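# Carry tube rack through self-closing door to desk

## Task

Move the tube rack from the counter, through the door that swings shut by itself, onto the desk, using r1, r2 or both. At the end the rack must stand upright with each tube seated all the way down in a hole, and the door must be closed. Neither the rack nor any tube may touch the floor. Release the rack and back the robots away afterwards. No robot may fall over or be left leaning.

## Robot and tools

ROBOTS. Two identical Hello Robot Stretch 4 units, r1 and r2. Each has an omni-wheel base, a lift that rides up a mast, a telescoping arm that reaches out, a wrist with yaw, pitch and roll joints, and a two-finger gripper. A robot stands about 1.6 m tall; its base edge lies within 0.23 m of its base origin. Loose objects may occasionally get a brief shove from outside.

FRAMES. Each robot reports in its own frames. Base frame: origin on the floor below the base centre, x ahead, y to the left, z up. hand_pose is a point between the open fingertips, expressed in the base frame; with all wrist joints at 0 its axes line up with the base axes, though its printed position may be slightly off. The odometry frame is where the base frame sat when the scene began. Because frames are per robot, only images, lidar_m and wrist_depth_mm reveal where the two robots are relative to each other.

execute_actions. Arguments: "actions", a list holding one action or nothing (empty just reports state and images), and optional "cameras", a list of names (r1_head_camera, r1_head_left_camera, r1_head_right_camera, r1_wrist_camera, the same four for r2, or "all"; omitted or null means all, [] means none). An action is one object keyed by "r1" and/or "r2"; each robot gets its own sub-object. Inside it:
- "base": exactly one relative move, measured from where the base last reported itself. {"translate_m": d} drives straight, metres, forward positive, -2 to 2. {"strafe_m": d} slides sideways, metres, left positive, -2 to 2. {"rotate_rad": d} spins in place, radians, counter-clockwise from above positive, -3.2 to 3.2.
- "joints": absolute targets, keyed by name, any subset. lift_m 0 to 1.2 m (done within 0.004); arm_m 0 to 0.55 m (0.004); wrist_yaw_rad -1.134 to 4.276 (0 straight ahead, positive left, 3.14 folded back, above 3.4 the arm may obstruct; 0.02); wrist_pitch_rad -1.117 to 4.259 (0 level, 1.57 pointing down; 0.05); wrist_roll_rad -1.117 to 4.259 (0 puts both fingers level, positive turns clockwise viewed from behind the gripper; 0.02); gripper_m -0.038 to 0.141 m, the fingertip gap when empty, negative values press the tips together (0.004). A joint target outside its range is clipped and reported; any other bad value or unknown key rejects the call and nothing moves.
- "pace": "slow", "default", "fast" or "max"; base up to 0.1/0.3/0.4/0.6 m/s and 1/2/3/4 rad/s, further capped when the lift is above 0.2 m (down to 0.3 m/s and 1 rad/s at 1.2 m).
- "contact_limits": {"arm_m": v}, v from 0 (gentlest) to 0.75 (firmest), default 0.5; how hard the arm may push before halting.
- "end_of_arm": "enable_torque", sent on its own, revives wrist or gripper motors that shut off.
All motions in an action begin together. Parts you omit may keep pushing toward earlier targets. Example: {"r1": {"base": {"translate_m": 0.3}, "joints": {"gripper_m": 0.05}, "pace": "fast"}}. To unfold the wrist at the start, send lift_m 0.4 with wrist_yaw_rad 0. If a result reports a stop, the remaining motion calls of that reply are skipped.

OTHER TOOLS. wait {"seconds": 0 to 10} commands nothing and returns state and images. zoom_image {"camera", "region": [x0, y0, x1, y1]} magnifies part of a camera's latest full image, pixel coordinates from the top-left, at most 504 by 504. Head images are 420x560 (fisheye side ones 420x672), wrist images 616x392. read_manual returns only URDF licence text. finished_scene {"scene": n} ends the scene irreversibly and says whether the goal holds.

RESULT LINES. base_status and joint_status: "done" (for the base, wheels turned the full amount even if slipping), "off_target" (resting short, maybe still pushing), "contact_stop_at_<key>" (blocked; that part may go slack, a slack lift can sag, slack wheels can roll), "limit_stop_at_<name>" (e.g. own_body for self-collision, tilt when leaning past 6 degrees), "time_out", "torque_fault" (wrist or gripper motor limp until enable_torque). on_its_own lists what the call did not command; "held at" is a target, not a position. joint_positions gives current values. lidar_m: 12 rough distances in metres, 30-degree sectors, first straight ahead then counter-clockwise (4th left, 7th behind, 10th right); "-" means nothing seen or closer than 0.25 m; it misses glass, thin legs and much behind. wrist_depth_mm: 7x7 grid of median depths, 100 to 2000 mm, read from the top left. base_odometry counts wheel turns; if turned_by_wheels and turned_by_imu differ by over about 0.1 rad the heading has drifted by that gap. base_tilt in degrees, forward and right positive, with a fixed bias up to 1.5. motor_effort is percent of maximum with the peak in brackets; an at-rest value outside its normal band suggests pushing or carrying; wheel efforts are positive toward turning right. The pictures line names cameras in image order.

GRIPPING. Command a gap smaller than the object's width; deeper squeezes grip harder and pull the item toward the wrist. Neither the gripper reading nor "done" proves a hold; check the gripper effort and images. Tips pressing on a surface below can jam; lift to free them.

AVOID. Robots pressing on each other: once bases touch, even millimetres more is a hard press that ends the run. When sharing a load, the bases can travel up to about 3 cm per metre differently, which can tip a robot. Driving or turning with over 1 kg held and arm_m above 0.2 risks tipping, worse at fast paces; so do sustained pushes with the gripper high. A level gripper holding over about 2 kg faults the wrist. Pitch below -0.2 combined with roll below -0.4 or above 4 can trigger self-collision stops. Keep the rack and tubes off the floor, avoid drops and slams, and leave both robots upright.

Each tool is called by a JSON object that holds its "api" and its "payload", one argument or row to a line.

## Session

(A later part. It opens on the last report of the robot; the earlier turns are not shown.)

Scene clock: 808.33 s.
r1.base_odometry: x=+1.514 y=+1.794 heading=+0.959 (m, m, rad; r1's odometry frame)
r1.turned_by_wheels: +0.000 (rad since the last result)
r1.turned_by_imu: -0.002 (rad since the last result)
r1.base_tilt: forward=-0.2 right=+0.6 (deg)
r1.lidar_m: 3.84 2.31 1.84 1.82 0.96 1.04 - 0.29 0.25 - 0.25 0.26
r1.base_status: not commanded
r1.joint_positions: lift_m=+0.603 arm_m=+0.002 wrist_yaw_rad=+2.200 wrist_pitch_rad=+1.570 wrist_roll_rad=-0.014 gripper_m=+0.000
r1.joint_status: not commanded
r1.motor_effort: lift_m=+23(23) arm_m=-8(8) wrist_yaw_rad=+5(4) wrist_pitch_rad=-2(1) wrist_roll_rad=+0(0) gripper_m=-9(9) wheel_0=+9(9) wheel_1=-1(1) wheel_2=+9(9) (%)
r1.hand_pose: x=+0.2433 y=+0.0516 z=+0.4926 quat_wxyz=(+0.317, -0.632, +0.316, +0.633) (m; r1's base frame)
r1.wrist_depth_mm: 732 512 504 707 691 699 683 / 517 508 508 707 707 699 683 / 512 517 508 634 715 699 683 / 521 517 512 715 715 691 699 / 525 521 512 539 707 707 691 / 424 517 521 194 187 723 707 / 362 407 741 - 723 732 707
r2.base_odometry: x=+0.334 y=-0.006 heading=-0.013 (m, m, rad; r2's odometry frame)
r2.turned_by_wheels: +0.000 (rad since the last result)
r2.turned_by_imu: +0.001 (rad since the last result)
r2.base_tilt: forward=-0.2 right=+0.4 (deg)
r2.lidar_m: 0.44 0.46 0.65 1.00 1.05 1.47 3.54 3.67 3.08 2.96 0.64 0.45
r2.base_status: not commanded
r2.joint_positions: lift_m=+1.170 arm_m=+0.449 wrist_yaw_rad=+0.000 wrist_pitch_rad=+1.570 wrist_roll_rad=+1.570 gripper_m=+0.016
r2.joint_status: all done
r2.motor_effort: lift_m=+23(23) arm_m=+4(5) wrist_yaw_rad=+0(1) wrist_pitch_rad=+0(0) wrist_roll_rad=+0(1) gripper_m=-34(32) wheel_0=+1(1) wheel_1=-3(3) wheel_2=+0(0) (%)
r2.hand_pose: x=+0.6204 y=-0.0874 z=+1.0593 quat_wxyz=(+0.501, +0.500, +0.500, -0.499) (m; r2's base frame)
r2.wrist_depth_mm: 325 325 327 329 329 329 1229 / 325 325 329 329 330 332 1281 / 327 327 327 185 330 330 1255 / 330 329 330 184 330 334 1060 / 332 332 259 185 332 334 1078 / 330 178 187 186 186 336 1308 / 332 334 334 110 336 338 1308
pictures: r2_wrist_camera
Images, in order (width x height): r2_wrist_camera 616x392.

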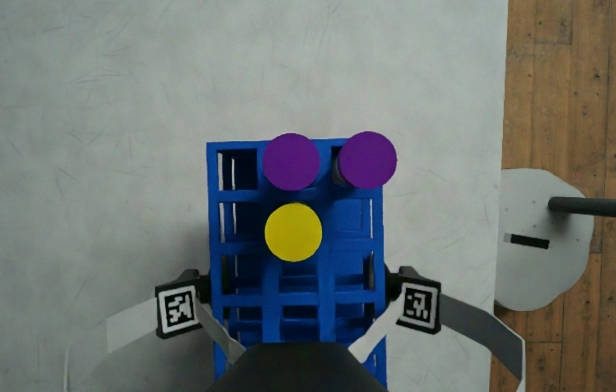

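{"api": "execute_actions", "payload": {
  "actions": [
    {"r2":{"joints":{"arm_m":0.52,"lift_m":1.13},"pace":"slow"}}
  ],
  "cameras": []
}}

{"api": "execute_actions", "payload": {
  "actions": [
    {"r2":{"joints":{"lift_m":1.108},"pace":"slow"}}
  ],
  "cameras": ["r2_wrist_camera"]
}}

Scene clock: 811.57 s.
r1.base_odometry: x=+1.514 y=+1.794 heading=+0.959 (m, m, rad; r1's odometry frame)
r1.turned_by_wheels: +0.000 (rad since the last result)
r1.turned_by_imu: -0.001 (rad since the last result)
r1.base_tilt: forward=-0.1 right=+0.6 (deg)
r1.lidar_m: 3.84 2.31 1.84 1.81 0.92 1.04 - 0.29 0.25 - 0.25 0.25
r1.base_status: not commanded
r1.joint_positions: lift_m=+0.603 arm_m=+0.002 wrist_yaw_rad=+2.200 wrist_pitch_rad=+1.570 wrist_roll_rad=-0.014 gripper_m=+0.000
r1.joint_status: not commanded
r1.motor_effort: lift_m=+23(23) arm_m=-8(8) wrist_yaw_rad=+5(3) wrist_pitch_rad=-3(1) wrist_roll_rad=-1(0) gripper_m=-5(4) wheel_0=+9(9) wheel_1=-1(1) wheel_2=+9(9) (%)
r1.hand_pose: x=+0.2433 y=+0.0516 z=+0.4926 quat_wxyz=(+0.317, -0.632, +0.316, +0.633) (m; r1's base frame)
r1.wrist_depth_mm: 723 508 504 699 691 683 676 / 517 508 504 699 699 683 683 / 517 508 504 621 699 691 691 / 525 517 517 715 715 707 699 / 530 521 517 544 715 699 707 / 421 512 521 194 187 715 699 / 359 407 732 - 732 707 715
r2.base_odometry: x=+0.334 y=-0.006 heading=-0.013 (m, m, rad; r2's odometry frame)
r2.turned_by_wheels: +0.000 (rad since the last result)
r2.turned_by_imu: +0.001 (rad since the last result)
r2.base_tilt: forward=-0.3 right=+0.3 (deg)
r2.lidar_m: 0.42 0.47 0.67 1.02 1.06 1.46 3.58 3.66 3.08 2.97 0.60 0.45
r2.base_status: not commanded
r2.joint_positions: lift_m=+1.130 arm_m=+0.519 wrist_yaw_rad=+0.000 wrist_pitch_rad=+1.570 wrist_roll_rad=+1.570 gripper_m=+0.016
r2.joint_status: all done
r2.motor_effort: lift_m=+13(20) arm_m=+4(3) wrist_yaw_rad=-1(2) wrist_pitch_rad=+0(0) wrist_roll_rad=+1(0) gripper_m=-32(35) wheel_0=+1(1) wheel_1=-3(3) wheel_2=+0(0) (%)
r2.hand_pose: x=+0.6904 y=-0.0874 z=+1.0201 quat_wxyz=(+0.501, +0.500, +0.500, -0.499) (m; r2's base frame)
r2.wrist_depth_mm: 286 287 287 289 291 291 293 / 289 289 290 289 290 291 294 / 290 290 290 185 293 293 294 / 290 289 290 185 291 294 294 / 293 291 258 186 293 296 296 / 293 178 187 187 186 296 296 / 293 296 296 110 297 297 298
pictures: none
No camera images: the call's "cameras" was empty. Leave "cameras" out to get every camera's image.

Scene clock: 812.50 s.
r1.base_odometry: x=+1.514 y=+1.794 heading=+0.959 (m, m, rad; r1's odometry frame)
r1.turned_by_wheels: +0.000 (rad since the last result)
r1.turned_by_imu: +0.000 (rad since the last result)
r1.base_tilt: forward=-0.2 right=+0.7 (deg)
r1.lidar_m: 3.82 2.29 1.85 1.83 0.95 1.02 - 0.29 0.25 - 0.25 0.25
r1.base_status: not commanded
r1.joint_positions: lift_m=+0.603 arm_m=+0.002 wrist_yaw_rad=+2.200 wrist_pitch_rad=+1.570 wrist_roll_rad=-0.014 gripper_m=+0.000
r1.joint_status: not commanded
r1.motor_effort: lift_m=+23(23) arm_m=-8(8) wrist_yaw_rad=+5(3) wrist_pitch_rad=-2(3) wrist_roll_rad=-1(0) gripper_m=-8(9) wheel_0=+9(9) wheel_1=-1(1) wheel_2=+9(9) (%)
r1.hand_pose: x=+0.2433 y=+0.0516 z=+0.4926 quat_wxyz=(+0.317, -0.632, +0.316, +0.633) (m; r1's base frame)
r1.wrist_depth_mm: 715 517 504 707 691 691 683 / 521 508 504 707 715 699 691 / 521 517 508 627 707 699 691 / 525 517 512 715 707 707 707 / 530 525 512 539 707 707 699 / 424 517 521 194 187 723 707 / 357 407 741 - 707 707 715
r2.base_odometry: x=+0.334 y=-0.006 heading=-0.013 (m, m, rad; r2's odometry frame)
r2.turned_by_wheels: +0.000 (rad since the last result)
r2.turned_by_imu: +0.000 (rad since the last result)
r2.base_tilt: forward=-0.2 right=+0.4 (deg)
r2.lidar_m: 0.44 0.47 0.64 0.99 1.07 1.48 3.52 3.68 3.10 2.98 0.64 0.46
r2.base_status: not commanded
r2.joint_positions: lift_m=+1.108 arm_m=+0.519 wrist_yaw_rad=+0.000 wrist_pitch_rad=+1.570 wrist_roll_rad=+1.570 gripper_m=+0.016
r2.joint_status: all done
r2.motor_effort: lift_m=+13(12) arm_m=+4(4) wrist_yaw_rad=-2(1) wrist_pitch_rad=+1(0) wrist_roll_rad=+1(1) gripper_m=-34(32) wheel_0=+1(1) wheel_1=-4(4) wheel_2=+0(0) (%)
r2.hand_pose: x=+0.6904 y=-0.0874 z=+0.9981 quat_wxyz=(+0.501, +0.500, +0.500, -0.499) (m; r2's base frame)
r2.wrist_depth_mm: 265 266 267 267 270 268 268 / 266 266 268 268 271 270 271 / 266 266 268 184 270 271 273 / 270 268 270 186 271 272 273 / 270 271 258 186 272 272 273 / 270 178 187 186 186 274 274 / 272 272 272 110 274 274 277
pictures: r2_wrist_camera
Images, in order (width x height): r2_wrist_camera 616x392.

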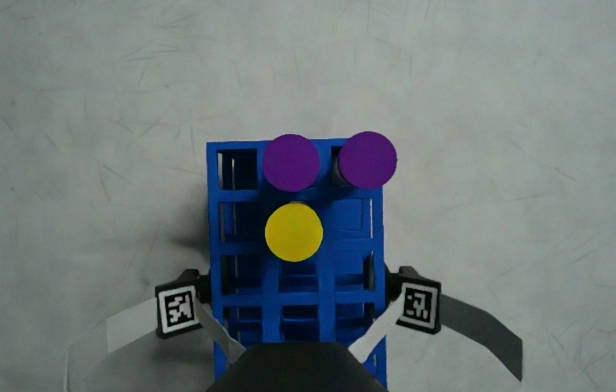

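{"api": "execute_actions", "payload": {
  "actions": [
    {"r2":{"joints":{"lift_m":1.104},"pace":"slow"}}
  ],
  "cameras": []
}}

{"api": "execute_actions", "payload": {
  "actions": [
    {"r2":{"joints":{"gripper_m":0.13},"pace":"slow"}}
  ],
  "cameras": ["r2_wrist_camera"]
}}

{"api": "execute_actions", "payload": {
  "actions": [
    {"r2":{"joints":{"lift_m":1.2},"pace":"slow"}}
  ],
  "cameras": ["r2_wrist_camera"]
}}

Scene clock: 814.60 s.
r1.base_odometry: x=+1.514 y=+1.794 heading=+0.959 (m, m, rad; r1's odometry frame)
r1.turned_by_wheels: +0.000 (rad since the last result)
r1.turned_by_imu: -0.001 (rad since the last result)
r1.base_tilt: forward=-0.1 right=+0.6 (deg)
r1.lidar_m: 3.82 2.31 1.82 1.82 0.94 1.05 - 0.29 0.25 - 0.25 0.25
r1.base_status: not commanded
r1.joint_positions: lift_m=+0.603 arm_m=+0.002 wrist_yaw_rad=+2.200 wrist_pitch_rad=+1.570 wrist_roll_rad=-0.014 gripper_m=+0.000
r1.joint_status: not commanded
r1.motor_effort: lift_m=+23(23) arm_m=-8(8) wrist_yaw_rad=+5(4) wrist_pitch_rad=+0(2) wrist_roll_rad=+1(1) gripper_m=-6(8) wheel_0=+9(9) wheel_1=-1(1) wheel_2=+9(9) (%)
r1.hand_pose: x=+0.2433 y=+0.0516 z=+0.4926 quat_wxyz=(+0.317, -0.632, +0.316, +0.633) (m; r1's base frame)
r1.wrist_depth_mm: 723 512 496 707 699 691 691 / 521 508 504 707 707 691 691 / 512 517 508 621 707 707 691 / 521 517 508 715 707 691 691 / 525 521 517 544 715 707 699 / 424 508 521 194 187 715 707 / 359 410 741 - 723 723 699
r2.base_odometry: x=+0.334 y=-0.006 heading=-0.013 (m, m, rad; r2's odometry frame)
r2.turned_by_wheels: +0.000 (rad since the last result)
r2.turned_by_imu: +0.001 (rad since the last result)
r2.base_tilt: forward=-0.2 right=+0.3 (deg)
r2.lidar_m: 0.42 0.47 0.65 1.02 1.07 1.50 3.56 3.65 3.08 2.97 0.64 0.46
r2.base_status: not commanded
r2.joint_positions: lift_m=+1.104 arm_m=+0.519 wrist_yaw_rad=+0.000 wrist_pitch_rad=+1.570 wrist_roll_rad=+1.570 gripper_m=+0.016
r2.joint_status: all done
r2.motor_effort: lift_m=+13(13) arm_m=+4(4) wrist_yaw_rad=-2(0) wrist_pitch_rad=-1(0) wrist_roll_rad=+1(1) gripper_m=-35(33) wheel_0=+1(1) wheel_1=-3(4) wheel_2=+0(0) (%)
r2.hand_pose: x=+0.6904 y=-0.0874 z=+0.9941 quat_wxyz=(+0.501, +0.500, +0.500, -0.499) (m; r2's base frame)
r2.wrist_depth_mm: 262 262 264 264 265 265 265 / 260 263 264 265 265 267 266 / 264 265 264 184 266 267 267 / 264 266 265 185 267 267 267 / 266 266 258 185 268 270 270 / 266 179 187 186 186 270 270 / 267 268 266 110 271 273 273
pictures: none
No camera images: the call's "cameras" was empty. Leave "cameras" out to get every camera's image.

Scene clock: 819.23 s.
r1.base_odometry: x=+1.514 y=+1.794 heading=+0.959 (m, m, rad; r1's odometry frame)
r1.turned_by_wheels: +0.000 (rad since the last result)
r1.turned_by_imu: -0.002 (rad since the last result)
r1.base_tilt: forward=-0.2 right=+0.6 (deg)
r1.lidar_m: 3.84 2.29 1.84 1.81 0.95 1.03 - 0.30 0.25 - 0.25 0.25
r1.base_status: not commanded
r1.joint_positions: lift_m=+0.603 arm_m=+0.002 wrist_yaw_rad=+2.200 wrist_pitch_rad=+1.570 wrist_roll_rad=-0.014 gripper_m=+0.000
r1.joint_status: not commanded
r1.motor_effort: lift_m=+23(23) arm_m=-8(8) wrist_yaw_rad=+5(5) wrist_pitch_rad=-1(2) wrist_roll_rad=+0(1) gripper_m=-4(8) wheel_0=+9(9) wheel_1=-1(1) wheel_2=+9(9) (%)
r1.hand_pose: x=+0.2433 y=+0.0516 z=+0.4926 quat_wxyz=(+0.317, -0.632, +0.316, +0.633) (m; r1's base frame)
r1.wrist_depth_mm: 723 504 504 707 691 683 683 / 517 517 504 707 707 707 691 / 517 517 504 621 707 699 691 / 525 517 512 715 707 699 699 / 530 521 521 544 715 715 707 / 427 512 521 194 187 715 707 / 362 407 732 - 723 707 707
r2.base_odometry: x=+0.334 y=-0.006 heading=-0.013 (m, m, rad; r2's odometry frame)
r2.turned_by_wheels: +0.000 (rad since the last result)
r2.turned_by_imu: +0.002 (rad since the last result)
r2.base_tilt: forward=-0.2 right=+0.4 (deg)
r2.lidar_m: 0.43 0.47 0.67 1.01 1.08 1.48 3.57 3.67 3.08 2.97 0.61 0.47
r2.base_status: not commanded
r2.joint_positions: lift_m=+1.104 arm_m=+0.519 wrist_yaw_rad=+0.000 wrist_pitch_rad=+1.570 wrist_roll_rad=+1.570 gripper_m=+0.130
r2.joint_status: all done
r2.motor_effort: lift_m=+13(13) arm_m=+4(4) wrist_yaw_rad=+0(0) wrist_pitch_rad=-1(5) wrist_roll_rad=+1(0) gripper_m=-1(34) wheel_0=+1(1) wheel_1=-3(3) wheel_2=+0(0) (%)
r2.hand_pose: x=+0.6903 y=-0.0874 z=+0.9941 quat_wxyz=(+0.500, +0.500, +0.500, -0.500) (m; r2's base frame)
r2.wrist_depth_mm: 262 263 263 264 263 265 264 / 263 263 266 264 266 265 266 / 264 263 265 265 267 266 268 / 265 265 263 190 267 268 270 / 267 266 265 191 268 268 270 / 267 203 193 193 267 272 271 / 267 267 268 110 271 272 273
pictures: r2_wrist_camera
Images, in order (width x height): r2_wrist_camera 616x392.

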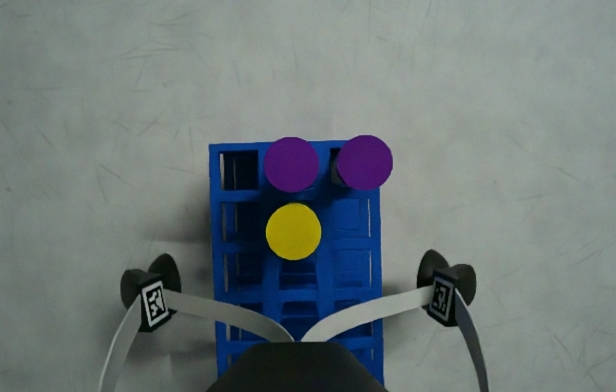

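Scene clock: 820.90 s.
r1.base_odometry: x=+1.514 y=+1.794 heading=+0.959 (m, m, rad; r1's odometry frame)
r1.turned_by_wheels: +0.000 (rad since the last result)
r1.turned_by_imu: -0.001 (rad since the last result)
r1.base_tilt: forward=-0.2 right=+0.6 (deg)
r1.lidar_m: 3.83 2.30 1.84 1.81 0.95 1.05 - 0.30 0.25 - 0.25 0.25
r1.base_status: not commanded
r1.joint_positions: lift_m=+0.603 arm_m=+0.002 wrist_yaw_rad=+2.200 wrist_pitch_rad=+1.570 wrist_roll_rad=-0.014 gripper_m=+0.000
r1.joint_status: not commanded
r1.motor_effort: lift_m=+23(23) arm_m=-8(8) wrist_yaw_rad=+5(4) wrist_pitch_rad=+0(2) wrist_roll_rad=+1(2) gripper_m=-6(8) wheel_0=+9(9) wheel_1=-1(1) wheel_2=+9(9) (%)
r1.hand_pose: x=+0.2433 y=+0.0516 z=+0.4926 quat_wxyz=(+0.317, -0.632, +0.316, +0.633) (m; r1's base frame)
r1.wrist_depth_mm: 732 508 500 707 699 699 676 / 521 504 508 707 699 699 691 / 521 517 508 627 707 699 683 / 517 517 512 715 707 691 707 / 525 521 512 544 732 715 699 / 424 512 521 194 187 715 707 / 359 407 750 - 723 715 723
r2.base_odometry: x=+0.334 y=-0.006 heading=-0.013 (m, m, rad; r2's odometry frame)
r2.turned_by_wheels: +0.000 (rad since the last result)
r2.turned_by_imu: +0.001 (rad since the last result)
r2.base_tilt: forward=-0.2 right=+0.2 (deg)
r2.lidar_m: 0.42 0.47 0.65 1.02 1.07 1.48 3.55 3.67 3.10 2.98 0.64 0.45
r2.base_status: not commanded
r2.joint_positions: lift_m=+1.200 arm_m=+0.519 wrist_yaw_rad=+0.000 wrist_pitch_rad=+1.570 wrist_roll_rad=+1.570 gripper_m=+0.130
r2.joint_status: all done
r2.motor_effort: lift_m=+23(25) arm_m=+4(4) wrist_yaw_rad=-3(3) wrist_pitch_rad=-1(0) wrist_roll_rad=+1(0) gripper_m=+2(0) wheel_0=+1(1) wheel_1=-3(3) wheel_2=+0(0) (%)
r2.hand_pose: x=+0.6903 y=-0.0874 z=+1.0893 quat_wxyz=(+0.500, +0.500, +0.500, -0.500) (m; r2's base frame)
r2.wrist_depth_mm: 353 353 355 355 357 357 842 / 357 357 357 359 359 359 831 / 359 359 359 357 359 362 1308 / 359 362 362 287 362 368 1118 / 359 362 362 324 366 366 1098 / 362 202 366 289 364 366 1336 / 364 364 366 110 370 366 1336
pictures: r2_wrist_camera
Images, in order (width x height): r2_wrist_camera 616x392.

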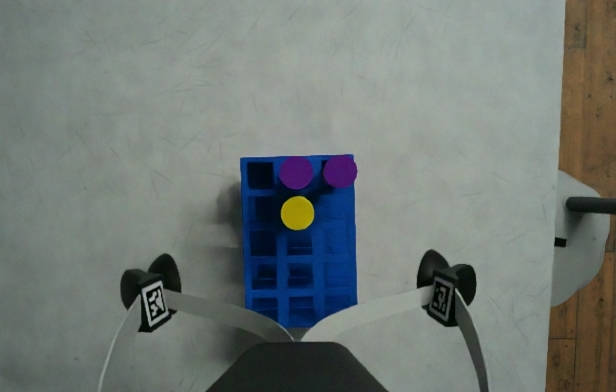

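{"api": "execute_actions", "payload": {
  "actions": [
    {"r2":{"base":{"strafe_m":0.22},"pace":"slow"}}
  ],
  "cameras": ["r2_wrist_camera"]
}}

{"api": "execute_actions", "payload": {
  "actions": [
    {"r2":{"joints":{"arm_m":0.0}}}
  ],
  "cameras": ["r2_head_camera","r1_head_camera","r1_head_left_camera"]
}}

Scene clock: 827.10 s.
r1.base_odometry: x=+1.514 y=+1.794 heading=+0.959 (m, m, rad; r1's odometry frame)
r1.turned_by_wheels: +0.000 (rad since the last result)
r1.turned_by_imu: -0.002 (rad since the last result)
r1.base_tilt: forward=-0.1 right=+0.6 (deg)
r1.lidar_m: 3.83 2.29 1.84 1.82 0.95 1.04 - 0.29 0.25 - 0.25 0.25
r1.base_status: not commanded
r1.joint_positions: lift_m=+0.603 arm_m=+0.002 wrist_yaw_rad=+2.200 wrist_pitch_rad=+1.570 wrist_roll_rad=-0.014 gripper_m=+0.000
r1.joint_status: not commanded
r1.motor_effort: lift_m=+23(23) arm_m=-8(8) wrist_yaw_rad=+5(4) wrist_pitch_rad=-1(2) wrist_roll_rad=+0(0) gripper_m=-6(5) wheel_0=+9(9) wheel_1=-1(1) wheel_2=+9(9) (%)
r1.hand_pose: x=+0.2433 y=+0.0516 z=+0.4926 quat_wxyz=(+0.317, -0.632, +0.316, +0.633) (m; r1's base frame)
r1.wrist_depth_mm: 723 508 504 707 699 691 683 / 517 508 504 715 699 683 683 / 508 504 508 621 707 707 691 / 521 521 512 715 707 691 683 / 525 525 517 544 715 715 707 / 424 512 521 194 187 715 707 / 357 407 741 - 723 715 707
r2.base_odometry: x=+0.337 y=+0.214 heading=-0.012 (m, m, rad; r2's odometry frame)
r2.turned_by_wheels: +0.000 (rad since the last result)
r2.turned_by_imu: +0.002 (rad since the last result)
r2.base_tilt: forward=-0.2 right=+0.4 (deg)
r2.lidar_m: 0.44 0.48 0.83 0.80 0.84 1.18 3.51 3.68 3.32 3.19 0.66 0.46
r2.base_status: done
r2.joint_positions: lift_m=+1.200 arm_m=+0.519 wrist_yaw_rad=+0.000 wrist_pitch_rad=+1.570 wrist_roll_rad=+1.570 gripper_m=+0.130
r2.joint_status: not commanded
r2.motor_effort: lift_m=+23(23) arm_m=+4(4) wrist_yaw_rad=+0(2) wrist_pitch_rad=+0(1) wrist_roll_rad=+0(0) gripper_m=-2(0) wheel_0=-1(7) wheel_1=+4(7) wheel_2=+0(2) (%)
r2.hand_pose: x=+0.6904 y=-0.0874 z=+1.0893 quat_wxyz=(+0.500, +0.500, +0.500, -0.500) (m; r2's base frame)
r2.wrist_depth_mm: 353 357 355 310 362 362 1255 / 359 355 359 359 359 359 1308 / 359 357 359 362 364 362 1336 / 359 357 362 359 364 362 1118 / 362 362 366 366 364 366 1098 / 366 202 366 366 364 366 1308 / 364 362 366 110 366 370 1336
pictures: r2_wrist_camera
Images, in order (width x height): r2_wrist_camera 616x392.

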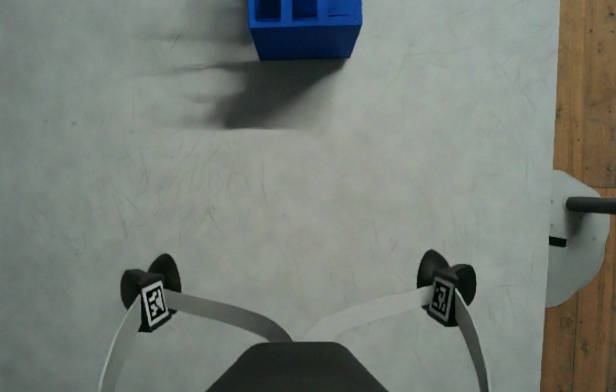

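Scene clock: 829.70 s.
r1.base_odometry: x=+1.514 y=+1.794 heading=+0.959 (m, m, rad; r1's odometry frame)
r1.turned_by_wheels: +0.000 (rad since the last result)
r1.turned_by_imu: -0.001 (rad since the last result)
r1.base_tilt: forward=-0.2 right=+0.6 (deg)
r1.lidar_m: 3.84 2.33 1.83 1.82 0.93 1.03 - 0.28 0.25 - 0.25 0.26
r1.base_status: not commanded
r1.joint_positions: lift_m=+0.603 arm_m=+0.002 wrist_yaw_rad=+2.200 wrist_pitch_rad=+1.570 wrist_roll_rad=-0.014 gripper_m=+0.000
r1.joint_status: not commanded
r1.motor_effort: lift_m=+23(23) arm_m=-8(8) wrist_yaw_rad=+3(7) wrist_pitch_rad=+0(1) wrist_roll_rad=-1(1) gripper_m=-5(6) wheel_0=+9(9) wheel_1=-1(1) wheel_2=+9(10) (%)
r1.hand_pose: x=+0.2433 y=+0.0516 z=+0.4926 quat_wxyz=(+0.317, -0.632, +0.316, +0.633) (m; r1's base frame)
r1.wrist_depth_mm: 723 508 500 707 699 691 676 / 517 512 508 707 699 683 699 / 521 512 504 621 707 699 691 / 525 521 517 715 715 699 699 / 525 525 517 544 707 707 699 / 421 512 521 193 187 723 707 / 357 407 741 - 732 707 707
r2.base_odometry: x=+0.337 y=+0.214 heading=-0.012 (m, m, rad; r2's odometry frame)
r2.turned_by_wheels: +0.000 (rad since the last result)
r2.turned_by_imu: +0.001 (rad since the last result)
r2.base_tilt: forward=-0.1 right=+0.3 (deg)
r2.lidar_m: 0.45 0.47 0.83 0.81 0.84 1.19 3.52 3.66 3.32 3.19 0.65 0.46
r2.base_status: not commanded
r2.joint_positions: lift_m=+1.200 arm_m=+0.001 wrist_yaw_rad=+0.000 wrist_pitch_rad=+1.570 wrist_roll_rad=+1.570 gripper_m=+0.130
r2.joint_status: all done
r2.motor_effort: lift_m=+23(23) arm_m=-4(5) wrist_yaw_rad=-2(3) wrist_pitch_rad=-1(1) wrist_roll_rad=+0(1) gripper_m=-4(1) wheel_0=-1(1) wheel_1=+4(4) wheel_2=+0(0) (%)
r2.hand_pose: x=+0.1718 y=-0.0874 z=+1.0893 quat_wxyz=(+0.500, +0.500, +0.500, -0.500) (m; r2's base frame)
r2.wrist_depth_mm: 1255 1308 1308 1281 1308 1308 1308 / 1281 1308 1281 1308 1281 1308 1308 / 1308 1255 1281 1281 1308 1308 1308 / 1308 1308 1308 1118 1098 1366 1336 / 1308 1336 1308 1118 1118 1281 842 / 1118 202 1336 1336 1098 1336 1336 / 1336 1336 1336 110 1308 1336 1336
pictures: r1_head_camera, r1_head_left_camera, r2_head_camera
Images, in order (width x height): r1_head_camera 420x560, r1_head_left_camera 420x672, r2_head_camera 420x560.

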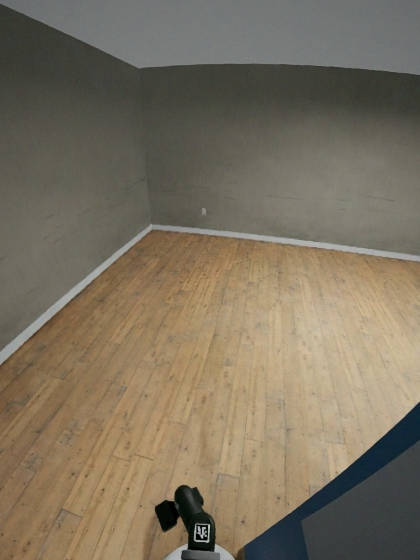

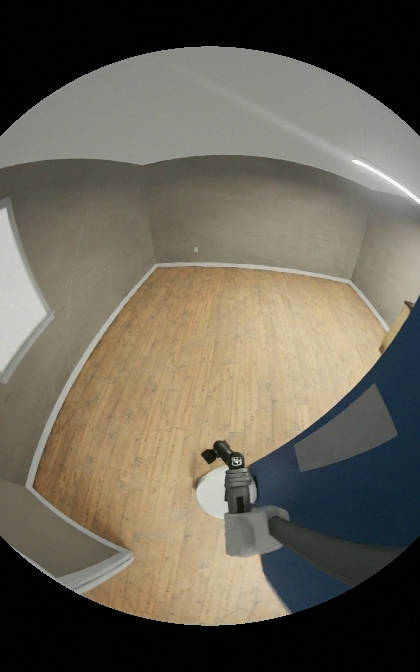

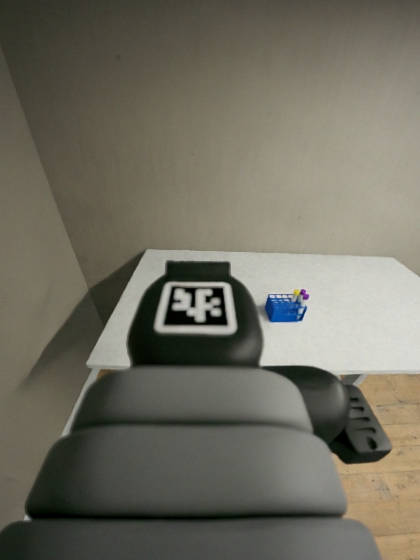

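{"api": "execute_actions", "payload": {
  "actions": [
    {"r1":{"base":{"strafe_m":0.12},"pace":"slow"},"r2":{"base":{"translate_m":-0.3},"joints":{"lift_m":1.0}}}
  ],
  "cameras": []
}}

{"api": "execute_actions", "payload": {
  "actions": [
    {"r1":{"base":{"rotate_rad":3.05},"pace":"slow"},"r2":{"base":{"strafe_m":-0.25},"joints":{"wrist_pitch_rad":0.15,"wrist_roll_rad":0,"lift_m":0.97}}}
  ],
  "cameras": ["r1_head_camera","r1_head_left_camera","r2_wrist_camera"]
}}

Scene clock: 838.17 s.
r1.base_odometry: x=+1.416 y=+1.863 heading=+0.959 (m, m, rad; r1's odometry frame)
r1.turned_by_wheels: +0.000 (rad since the last result)
r1.turned_by_imu: -0.002 (rad since the last result)
r1.base_tilt: forward=-0.1 right=+0.6 (deg)
r1.lidar_m: 3.85 2.17 1.72 1.70 0.87 0.85 - 0.36 0.25 - 0.25 0.26
r1.base_status: done
r1.joint_positions: lift_m=+0.603 arm_m=+0.002 wrist_yaw_rad=+2.200 wrist_pitch_rad=+1.570 wrist_roll_rad=-0.014 gripper_m=+0.000
r1.joint_status: not commanded
r1.motor_effort: lift_m=+23(23) arm_m=-8(8) wrist_yaw_rad=+3(6) wrist_pitch_rad=-2(1) wrist_roll_rad=+0(1) gripper_m=-8(8) wheel_0=+5(9) wheel_1=-2(5) wheel_2=-1(6) (%)
r1.hand_pose: x=+0.2433 y=+0.0516 z=+0.4926 quat_wxyz=(+0.317, -0.632, +0.316, +0.633) (m; r1's base frame)
r1.wrist_depth_mm: 723 517 504 699 699 691 668 / 521 517 504 707 707 691 683 / 517 521 508 615 699 699 699 / 517 517 508 723 707 707 691 / 539 521 517 544 715 699 699 / 430 504 517 193 187 707 699 / 357 394 741 - 732 715 699
r2.base_odometry: x=+0.037 y=+0.218 heading=-0.013 (m, m, rad; r2's odometry frame)
r2.turned_by_wheels: +0.000 (rad since the last result)
r2.turned_by_imu: +0.003 (rad since the last result)
r2.base_tilt: forward=-0.3 right=+0.3 (deg)
r2.lidar_m: 0.72 0.78 0.84 0.80 0.84 1.15 3.23 3.32 3.32 3.20 1.05 0.78
r2.base_status: done
r2.joint_positions: lift_m=+1.000 arm_m=+0.001 wrist_yaw_rad=+0.000 wrist_pitch_rad=+1.570 wrist_roll_rad=+1.570 gripper_m=+0.130
r2.joint_status: all done
r2.motor_effort: lift_m=+13(19) arm_m=-4(4) wrist_yaw_rad=-1(1) wrist_pitch_rad=-1(0) wrist_roll_rad=+0(0) gripper_m=+0(2) wheel_0=-2(6) wheel_1=-2(7) wheel_2=+0(7) (%)
r2.hand_pose: x=+0.1718 y=-0.0874 z=+0.8901 quat_wxyz=(+0.500, +0.500, +0.500, -0.500) (m; r2's base frame)
r2.wrist_depth_mm: 1078 1078 1098 1118 1078 1118 1078 / 1098 1078 1078 1098 1098 1060 1118 / 1098 1118 1118 1138 1098 1118 1098 / 1118 1118 1118 931 917 1118 1118 / 1118 1138 1138 904 904 1118 759 / 1078 202 1118 931 904 1138 1138 / 1118 1138 1118 110 1118 1118 1138
pictures: none
No camera images: the call's "cameras" was empty. Leave "cameras" out to get every camera's image.

Scene clock: 842.50 s.
r1.base_odometry: x=+1.415 y=+1.864 heading=-2.275 (m, m, rad; r1's odometry frame)
r1.turned_by_wheels: +3.049 (rad since the last result)
r1.turned_by_imu: +3.009 (rad since the last result)
r1.base_tilt: forward=-0.2 right=+0.6 (deg)
r1.lidar_m: 4.85 0.45 0.25 0.25 - 0.25 4.09 2.40 1.77 1.73 0.98 0.86
r1.base_status: done
r1.joint_positions: lift_m=+0.603 arm_m=+0.002 wrist_yaw_rad=+2.200 wrist_pitch_rad=+1.570 wrist_roll_rad=-0.014 gripper_m=+0.000
r1.joint_status: not commanded
r1.motor_effort: lift_m=+23(23) arm_m=-7(8) wrist_yaw_rad=+6(5) wrist_pitch_rad=-1(2) wrist_roll_rad=+0(1) gripper_m=-9(5) wheel_0=-9(17) wheel_1=-1(18) wheel_2=+1(20) (%)
r1.hand_pose: x=+0.2431 y=+0.0516 z=+0.4926 quat_wxyz=(+0.317, -0.632, +0.316, +0.633) (m; r1's base frame)
r1.wrist_depth_mm: 732 508 508 517 427 357 319 / 517 508 504 668 621 488 415 / 517 512 508 609 707 691 627 / 521 517 504 723 707 707 707 / 741 525 517 539 715 715 699 / 768 759 521 195 187 715 707 / 759 759 750 - 732 707 715
r2.base_odometry: x=+0.033 y=-0.032 heading=-0.013 (m, m, rad; r2's odometry frame)
r2.turned_by_wheels: +0.000 (rad since the last result)
r2.turned_by_imu: +0.002 (rad since the last result)
r2.base_tilt: forward=-0.2 right=+0.3 (deg)
r2.lidar_m: 0.72 0.78 1.09 1.05 1.11 2.20 3.25 3.35 3.05 2.93 1.05 0.78
r2.base_status: done
r2.joint_positions: lift_m=+0.970 arm_m=+0.001 wrist_yaw_rad=+0.000 wrist_pitch_rad=+0.153 wrist_roll_rad=+0.000 gripper_m=+0.130
r2.joint_status: all done
r2.motor_effort: lift_m=+14(16) arm_m=-4(4) wrist_yaw_rad=-5(1) wrist_pitch_rad=-9(12) wrist_roll_rad=-1(6) gripper_m=+1(2) wheel_0=+2(16) wheel_1=-2(10) wheel_2=+0(2) (%)
r2.hand_pose: x=+0.4567 y=-0.0875 z=+1.1046 quat_wxyz=(+0.997, +0.000, +0.076, +0.000) (m; r2's base frame)
r2.wrist_depth_mm: 1255 1205 1255 1229 1255 1229 1229 / 1229 1281 1308 1281 1229 1255 1255 / 1308 1308 1308 1308 1255 1308 1281 / 1336 1336 1336 1336 1308 1281 1281 / 768 759 768 759 759 750 759 / 609 202 559 564 549 549 559 / 1464 1397 1464 110 1430 1430 1229
pictures: r1_head_camera, r1_head_left_camera, r2_wrist_camera
Images, in order (width x height): r1_head_camera 420x560, r1_head_left_camera 420x672, r2_wrist_camera 616x392.

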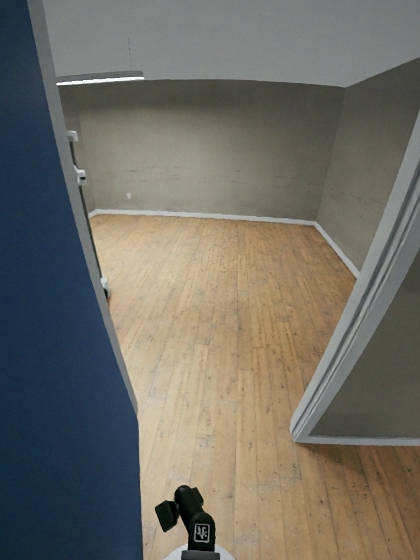

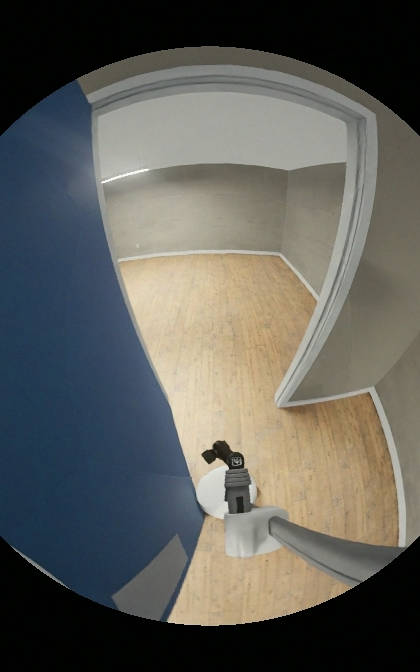

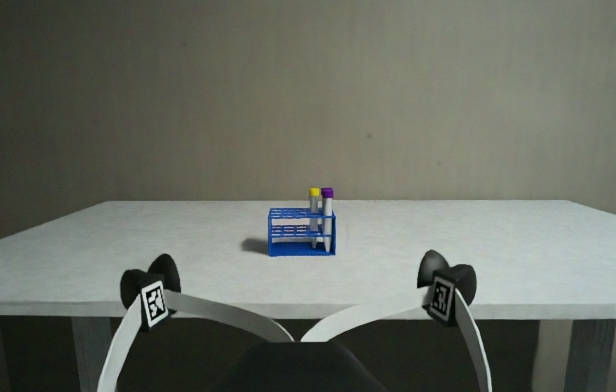

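{"api": "execute_actions", "payload": {
  "actions": [
    {"r1":{"joints":{"wrist_yaw_rad":0.3},"base":{"translate_m":0.4},"pace":"slow"}}
  ],
  "cameras": ["r1_head_camera","r1_head_left_camera"]
}}

Scene clock: 849.87 s.
r1.base_odometry: x=+1.156 y=+1.559 heading=-2.273 (m, m, rad; r1's odometry frame)
r1.turned_by_wheels: +0.001 (rad since the last result)
r1.turned_by_imu: -0.002 (rad since the last result)
r1.base_tilt: forward=-0.2 right=+0.7 (deg)
r1.lidar_m: 4.45 1.85 0.27 0.25 - 0.25 0.27 2.43 1.82 1.08 0.57 2.65
r1.base_status: done
r1.joint_positions: lift_m=+0.603 arm_m=+0.002 wrist_yaw_rad=+0.300 wrist_pitch_rad=+1.570 wrist_roll_rad=-0.014 gripper_m=+0.000
r1.joint_status: all done
r1.motor_effort: lift_m=+23(23) arm_m=-7(7) wrist_yaw_rad=+1(1) wrist_pitch_rad=-1(2) wrist_roll_rad=+0(1) gripper_m=-6(5) wheel_0=-9(8) wheel_1=+19(18) wheel_2=+4(6) (%)
r1.hand_pose: x=+0.1986 y=-0.0834 z=+0.4926 quat_wxyz=(+0.699, -0.111, +0.698, +0.111) (m; r1's base frame)
r1.wrist_depth_mm: 640 715 707 707 683 691 676 / 603 723 715 707 699 699 683 / 574 723 723 715 723 699 683 / 549 732 525 715 707 715 699 / 521 525 517 508 715 715 691 / 496 525 517 193 187 707 715 / 473 530 521 - 732 715 715
r2.base_odometry: x=+0.033 y=-0.032 heading=-0.013 (m, m, rad; r2's odometry frame)
r2.turned_by_wheels: +0.000 (rad since the last result)
r2.turned_by_imu: +0.003 (rad since the last result)
r2.base_tilt: forward=-0.1 right=+0.2 (deg)
r2.lidar_m: 0.73 0.78 1.09 1.06 1.10 1.90 3.23 3.36 3.06 2.94 1.03 0.77
r2.base_status: not commanded
r2.joint_positions: lift_m=+0.970 arm_m=+0.001 wrist_yaw_rad=+0.000 wrist_pitch_rad=+0.153 wrist_roll_rad=+0.000 gripper_m=+0.130
r2.joint_status: not commanded
r2.motor_effort: lift_m=+14(14) arm_m=-4(4) wrist_yaw_rad=+1(1) wrist_pitch_rad=-8(8) wrist_roll_rad=-2(1) gripper_m=-2(3) wheel_0=+2(2) wheel_1=-2(2) wheel_2=+1(0) (%)
r2.hand_pose: x=+0.4567 y=-0.0875 z=+1.1046 quat_wxyz=(+0.997, +0.000, +0.076, +0.000) (m; r2's base frame)
r2.wrist_depth_mm: 1255 1255 1229 1229 1255 1229 1229 / 1255 1255 1281 1255 1281 1281 1255 / 1336 1308 1281 1281 1255 1281 1255 / 1336 1308 1308 1308 1308 1308 1336 / 759 768 768 759 759 750 750 / 615 202 564 569 549 544 554 / 1464 1430 1430 110 1464 1430 1205
pictures: r1_head_camera, r1_head_left_camera
Images, in order (width x height): r1_head_camera 420x560, r1_head_left_camera 420x672.

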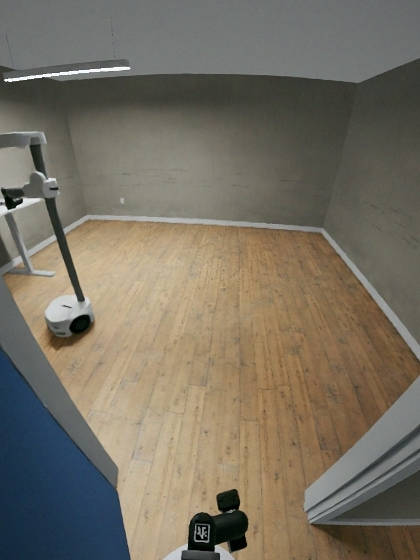

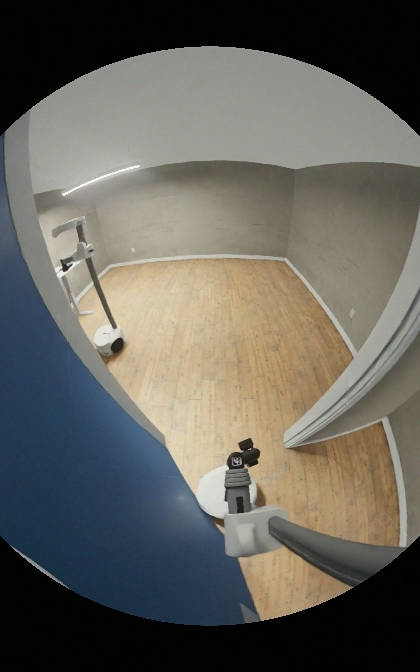

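{"api": "execute_actions", "payload": {
  "actions": [
    {"r1":{"base":{"strafe_m":-0.08},"pace":"slow"}}
  ],
  "cameras": []
}}

{"api": "execute_actions", "payload": {
  "actions": [
    {"r1":{"base":{"translate_m":0.35},"pace":"slow"}}
  ],
  "cameras": ["r1_head_right_camera","r1_head_left_camera"]
}}

Scene clock: 853.47 s.
r1.base_odometry: x=+1.095 y=+1.611 heading=-2.275 (m, m, rad; r1's odometry frame)
r1.turned_by_wheels: -0.001 (rad since the last result)
r1.turned_by_imu: -0.003 (rad since the last result)
r1.base_tilt: forward=-0.2 right=+0.7 (deg)
r1.lidar_m: 4.43 1.91 0.33 0.25 - 0.25 0.27 2.31 1.74 1.06 0.52 2.53
r1.base_status: done
r1.joint_positions: lift_m=+0.603 arm_m=+0.002 wrist_yaw_rad=+0.300 wrist_pitch_rad=+1.570 wrist_roll_rad=-0.014 gripper_m=+0.000
r1.joint_status: not commanded
r1.motor_effort: lift_m=+23(23) arm_m=-7(7) wrist_yaw_rad=+2(2) wrist_pitch_rad=-2(2) wrist_roll_rad=+0(1) gripper_m=-7(8) wheel_0=-10(11) wheel_1=-8(16) wheel_2=+4(4) (%)
r1.hand_pose: x=+0.1986 y=-0.0834 z=+0.4926 quat_wxyz=(+0.699, -0.111, +0.698, +0.111) (m; r1's base frame)
r1.wrist_depth_mm: 723 715 707 699 707 683 676 / 691 723 715 699 699 691 691 / 647 723 715 715 707 699 691 / 597 723 530 715 715 699 621 / 554 530 517 508 715 707 699 / 512 530 512 193 187 707 699 / 480 530 525 - 732 723 707
r2.base_odometry: x=+0.033 y=-0.032 heading=-0.013 (m, m, rad; r2's odometry frame)
r2.turned_by_wheels: +0.000 (rad since the last result)
r2.turned_by_imu: +0.001 (rad since the last result)
r2.base_tilt: forward=-0.3 right=+0.3 (deg)
r2.lidar_m: 0.73 0.78 1.10 1.05 1.10 1.95 3.24 3.34 3.05 2.94 1.06 0.77
r2.base_status: not commanded
r2.joint_positions: lift_m=+0.970 arm_m=+0.001 wrist_yaw_rad=+0.000 wrist_pitch_rad=+0.153 wrist_roll_rad=+0.000 gripper_m=+0.130
r2.joint_status: not commanded
r2.motor_effort: lift_m=+14(14) arm_m=-4(3) wrist_yaw_rad=+0(1) wrist_pitch_rad=-8(8) wrist_roll_rad=-2(2) gripper_m=+2(1) wheel_0=+2(2) wheel_1=-2(2) wheel_2=+0(0) (%)
r2.hand_pose: x=+0.4567 y=-0.0875 z=+1.1046 quat_wxyz=(+0.997, +0.000, +0.076, +0.000) (m; r2's base frame)
r2.wrist_depth_mm: 1255 1255 1229 1229 1205 1205 1229 / 1255 1255 1281 1255 1281 1281 1255 / 1308 1308 1281 1308 1255 1308 1281 / 1366 1336 1308 1336 1308 1308 1336 / 778 768 768 759 759 759 741 / 609 202 569 564 549 544 559 / 1464 1430 1464 110 1430 1430 1182
pictures: none
No camera images: the call's "cameras" was empty. Leave "cameras" out to get every camera's image.

Scene clock: 858.27 s.
r1.base_odometry: x=+0.868 y=+1.344 heading=-2.274 (m, m, rad; r1's odometry frame)
r1.turned_by_wheels: +0.001 (rad since the last result)
r1.turned_by_imu: +0.066 (rad since the last result)
r1.base_tilt: forward=+0.2 right=+0.8 (deg)
r1.lidar_m: 4.10 1.68 0.58 0.28 0.25 - 0.25 0.28 1.70 0.37 1.83 2.73
r1.base_status: done
r1.joint_positions: lift_m=+0.603 arm_m=+0.002 wrist_yaw_rad=+0.300 wrist_pitch_rad=+1.570 wrist_roll_rad=-0.014 gripper_m=+0.000
r1.joint_status: not commanded
r1.motor_effort: lift_m=+23(23) arm_m=-7(7) wrist_yaw_rad=+2(1) wrist_pitch_rad=-1(1) wrist_roll_rad=+0(1) gripper_m=-7(8) wheel_0=-10(12) wheel_1=+8(15) wheel_2=+12(12) (%)
r1.hand_pose: x=+0.1986 y=-0.0834 z=+0.4926 quat_wxyz=(+0.699, -0.111, +0.698, +0.111) (m; r1's base frame)
r1.wrist_depth_mm: 741 715 699 707 691 683 683 / 732 723 707 699 683 699 676 / 750 723 723 715 699 707 691 / 741 741 530 715 707 699 699 / 691 530 517 508 707 707 707 / 585 525 517 194 187 715 715 / 517 530 521 - 732 574 621
r2.base_odometry: x=+0.033 y=-0.032 heading=-0.013 (m, m, rad; r2's odometry frame)
r2.turned_by_wheels: +0.000 (rad since the last result)
r2.turned_by_imu: +0.002 (rad since the last result)
r2.base_tilt: forward=-0.3 right=+0.3 (deg)
r2.lidar_m: 0.74 0.78 1.09 1.04 1.10 1.70 3.23 3.33 3.06 2.94 1.03 0.76
r2.base_status: not commanded
r2.joint_positions: lift_m=+0.970 arm_m=+0.001 wrist_yaw_rad=+0.000 wrist_pitch_rad=+0.153 wrist_roll_rad=+0.000 gripper_m=+0.130
r2.joint_status: not commanded
r2.motor_effort: lift_m=+14(14) arm_m=-4(4) wrist_yaw_rad=-2(2) wrist_pitch_rad=-9(8) wrist_roll_rad=-2(2) gripper_m=+1(1) wheel_0=+2(2) wheel_1=-2(2) wheel_2=+1(0) (%)
r2.hand_pose: x=+0.4567 y=-0.0875 z=+1.1046 quat_wxyz=(+0.997, +0.000, +0.076, +0.000) (m; r2's base frame)
r2.wrist_depth_mm: 1229 1255 1229 1229 1205 1229 1229 / 1255 1281 1281 1281 1281 1281 1255 / 1308 1281 1281 1281 1308 1281 1308 / 1336 1366 1308 1281 1336 1308 1336 / 778 768 768 759 759 750 741 / 609 202 564 559 549 539 554 / 1464 1430 1464 110 1397 1397 1182
pictures: r1_head_left_camera, r1_head_right_camera
Images, in order (width x height): r1_head_left_camera 420x672, r1_head_right_camera 420x672.

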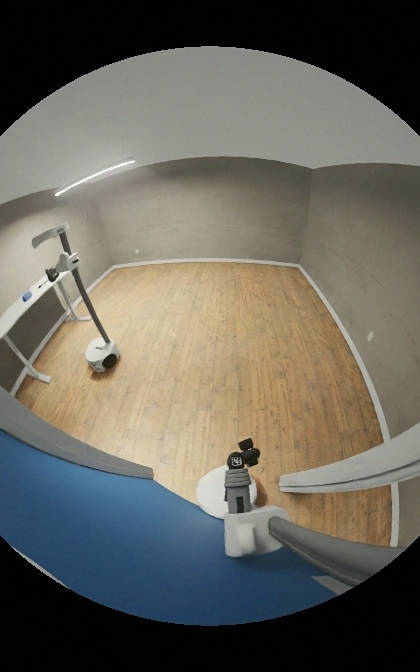

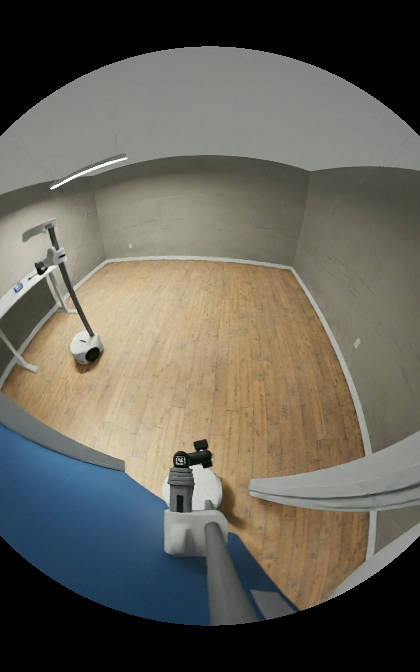

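{"api": "execute_actions", "payload": {
  "actions": [
    {"r1":{"base":{"translate_m":0.3},"pace":"slow"}}
  ],
  "cameras": ["r1_head_right_camera"]
}}

{"api": "execute_actions", "payload": {
  "actions": [
    {"r1":{"base":{"translate_m":0.4},"pace":"slow"}}
  ],
  "cameras": ["r1_head_right_camera","r2_head_left_camera"]
}}

Scene clock: 864.00 s.
r1.base_odometry: x=+0.674 y=+1.115 heading=-2.274 (m, m, rad; r1's odometry frame)
r1.turned_by_wheels: +0.000 (rad since the last result)
r1.turned_by_imu: +0.074 (rad since the last result)
r1.base_tilt: forward=-0.1 right=+0.7 (deg)
r1.lidar_m: 3.82 1.54 1.49 0.54 0.30 0.25 0.25 0.29 0.48 1.69 1.91 3.09
r1.base_status: done
r1.joint_positions: lift_m=+0.603 arm_m=+0.002 wrist_yaw_rad=+0.300 wrist_pitch_rad=+1.570 wrist_roll_rad=-0.014 gripper_m=+0.000
r1.joint_status: not commanded
r1.motor_effort: lift_m=+23(23) arm_m=-7(7) wrist_yaw_rad=+2(1) wrist_pitch_rad=-1(2) wrist_roll_rad=+0(0) gripper_m=-9(6) wheel_0=+1(9) wheel_1=+2(11) wheel_2=-4(8) (%)
r1.hand_pose: x=+0.1986 y=-0.0834 z=+0.4926 quat_wxyz=(+0.699, -0.111, +0.698, +0.111) (m; r1's base frame)
r1.wrist_depth_mm: 723 715 715 707 691 691 683 / 723 715 715 715 691 691 691 / 741 723 723 707 707 707 699 / 750 741 535 699 707 707 683 / 741 521 521 508 715 707 691 / 759 525 512 193 187 715 715 / 668 535 525 - 723 715 707
r2.base_odometry: x=+0.033 y=-0.032 heading=-0.013 (m, m, rad; r2's odometry frame)
r2.turned_by_wheels: +0.000 (rad since the last result)
r2.turned_by_imu: +0.002 (rad since the last result)
r2.base_tilt: forward=-0.3 right=+0.3 (deg)
r2.lidar_m: 0.72 0.77 1.11 1.06 1.11 1.52 3.22 3.35 3.05 2.93 1.03 0.78
r2.base_status: not commanded
r2.joint_positions: lift_m=+0.970 arm_m=+0.001 wrist_yaw_rad=+0.000 wrist_pitch_rad=+0.153 wrist_roll_rad=+0.000 gripper_m=+0.130
r2.joint_status: not commanded
r2.motor_effort: lift_m=+14(14) arm_m=-4(4) wrist_yaw_rad=-3(0) wrist_pitch_rad=-8(8) wrist_roll_rad=-1(1) gripper_m=-2(1) wheel_0=+2(2) wheel_1=-2(2) wheel_2=+1(1) (%)
r2.hand_pose: x=+0.4567 y=-0.0875 z=+1.1046 quat_wxyz=(+0.997, +0.000, +0.076, +0.000) (m; r2's base frame)
r2.wrist_depth_mm: 1255 1205 1255 1229 1229 1229 1229 / 1281 1281 1281 1255 1255 1281 1229 / 1308 1281 1281 1308 1281 1281 1281 / 1336 1336 1308 1336 1308 1308 1308 / 768 778 768 750 768 759 759 / 609 202 559 564 544 544 559 / 1464 1430 1430 110 1464 1430 1205
pictures: r1_head_right_camera
Images, in order (width x height): r1_head_right_camera 420x672.

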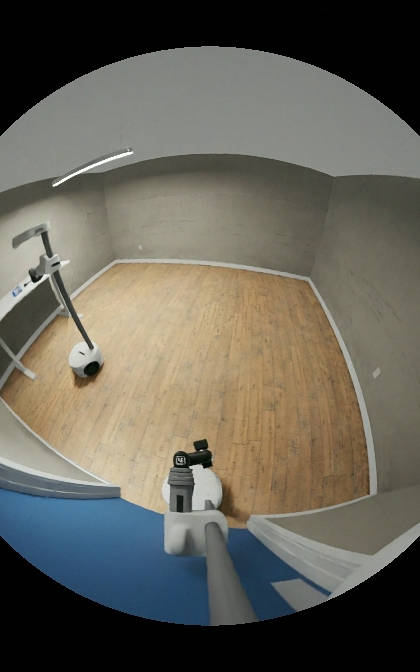

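Scene clock: 869.27 s.
r1.base_odometry: x=+0.416 y=+0.810 heading=-2.273 (m, m, rad; r1's odometry frame)
r1.turned_by_wheels: +0.000 (rad since the last result)
r1.turned_by_imu: -0.003 (rad since the last result)
r1.base_tilt: forward=-0.2 right=+0.6 (deg)
r1.lidar_m: 3.42 3.55 1.26 1.26 0.71 0.61 0.60 0.71 1.02 1.77 1.98 3.20
r1.base_status: done
r1.joint_positions: lift_m=+0.603 arm_m=+0.002 wrist_yaw_rad=+0.300 wrist_pitch_rad=+1.570 wrist_roll_rad=-0.014 gripper_m=+0.000
r1.joint_status: not commanded
r1.motor_effort: lift_m=+23(23) arm_m=-7(7) wrist_yaw_rad=+3(2) wrist_pitch_rad=+0(0) wrist_roll_rad=+2(0) gripper_m=-7(4) wheel_0=+4(4) wheel_1=+3(5) wheel_2=-2(9) (%)
r1.hand_pose: x=+0.1986 y=-0.0834 z=+0.4926 quat_wxyz=(+0.699, -0.111, +0.698, +0.111) (m; r1's base frame)
r1.wrist_depth_mm: 723 723 707 707 699 691 683 / 732 723 723 699 699 691 683 / 750 723 723 707 707 699 691 / 741 732 525 723 699 699 691 / 741 525 512 508 732 707 699 / 750 525 517 193 187 715 715 / 759 530 521 - 723 715 707
r2.base_odometry: x=+0.033 y=-0.032 heading=-0.013 (m, m, rad; r2's odometry frame)
r2.turned_by_wheels: +0.000 (rad since the last result)
r2.turned_by_imu: +0.002 (rad since the last result)
r2.base_tilt: forward=-0.2 right=+0.4 (deg)
r2.lidar_m: 0.72 0.76 1.10 1.05 1.10 1.27 1.35 3.35 3.04 2.93 1.04 0.78
r2.base_status: not commanded
r2.joint_positions: lift_m=+0.970 arm_m=+0.001 wrist_yaw_rad=+0.000 wrist_pitch_rad=+0.153 wrist_roll_rad=+0.000 gripper_m=+0.130
r2.joint_status: not commanded
r2.motor_effort: lift_m=+14(14) arm_m=-3(4) wrist_yaw_rad=-2(2) wrist_pitch_rad=-9(8) wrist_roll_rad=-1(2) gripper_m=+1(0) wheel_0=+2(2) wheel_1=-2(2) wheel_2=+1(1) (%)
r2.hand_pose: x=+0.4567 y=-0.0875 z=+1.1046 quat_wxyz=(+0.997, +0.000, +0.076, +0.000) (m; r2's base frame)
r2.wrist_depth_mm: 1255 1255 1281 1229 1205 1229 1229 / 1281 1255 1281 1255 1308 1255 1255 / 1336 1308 1308 1336 1308 1308 1308 / 1336 1336 1336 1336 1336 1308 1308 / 768 759 768 750 759 759 741 / 609 201 569 564 544 535 559 / 1499 1430 1430 110 1430 1430 1205
pictures: r1_head_right_camera, r2_head_left_camera
Images, in order (width x height): r1_head_right_camera 420x672, r2_head_left_camera 420x672.

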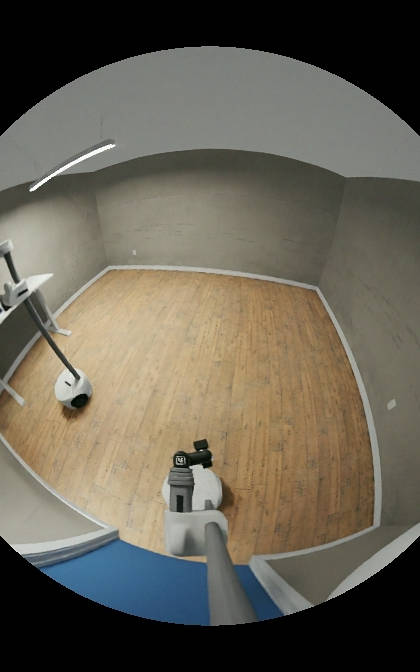

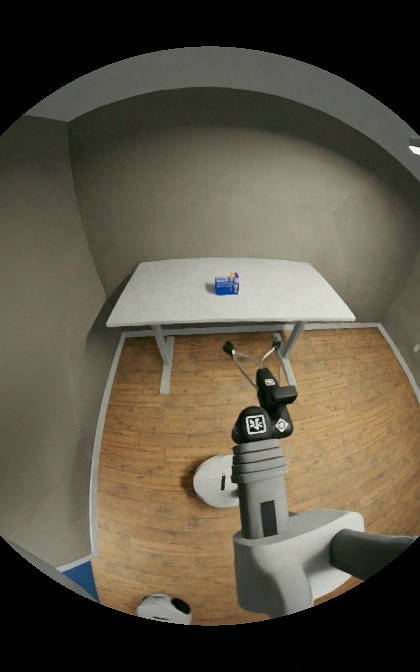

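{"api": "finished_scene", "payload": {
  "scene": 2
}}

The scene is finished: the task was done.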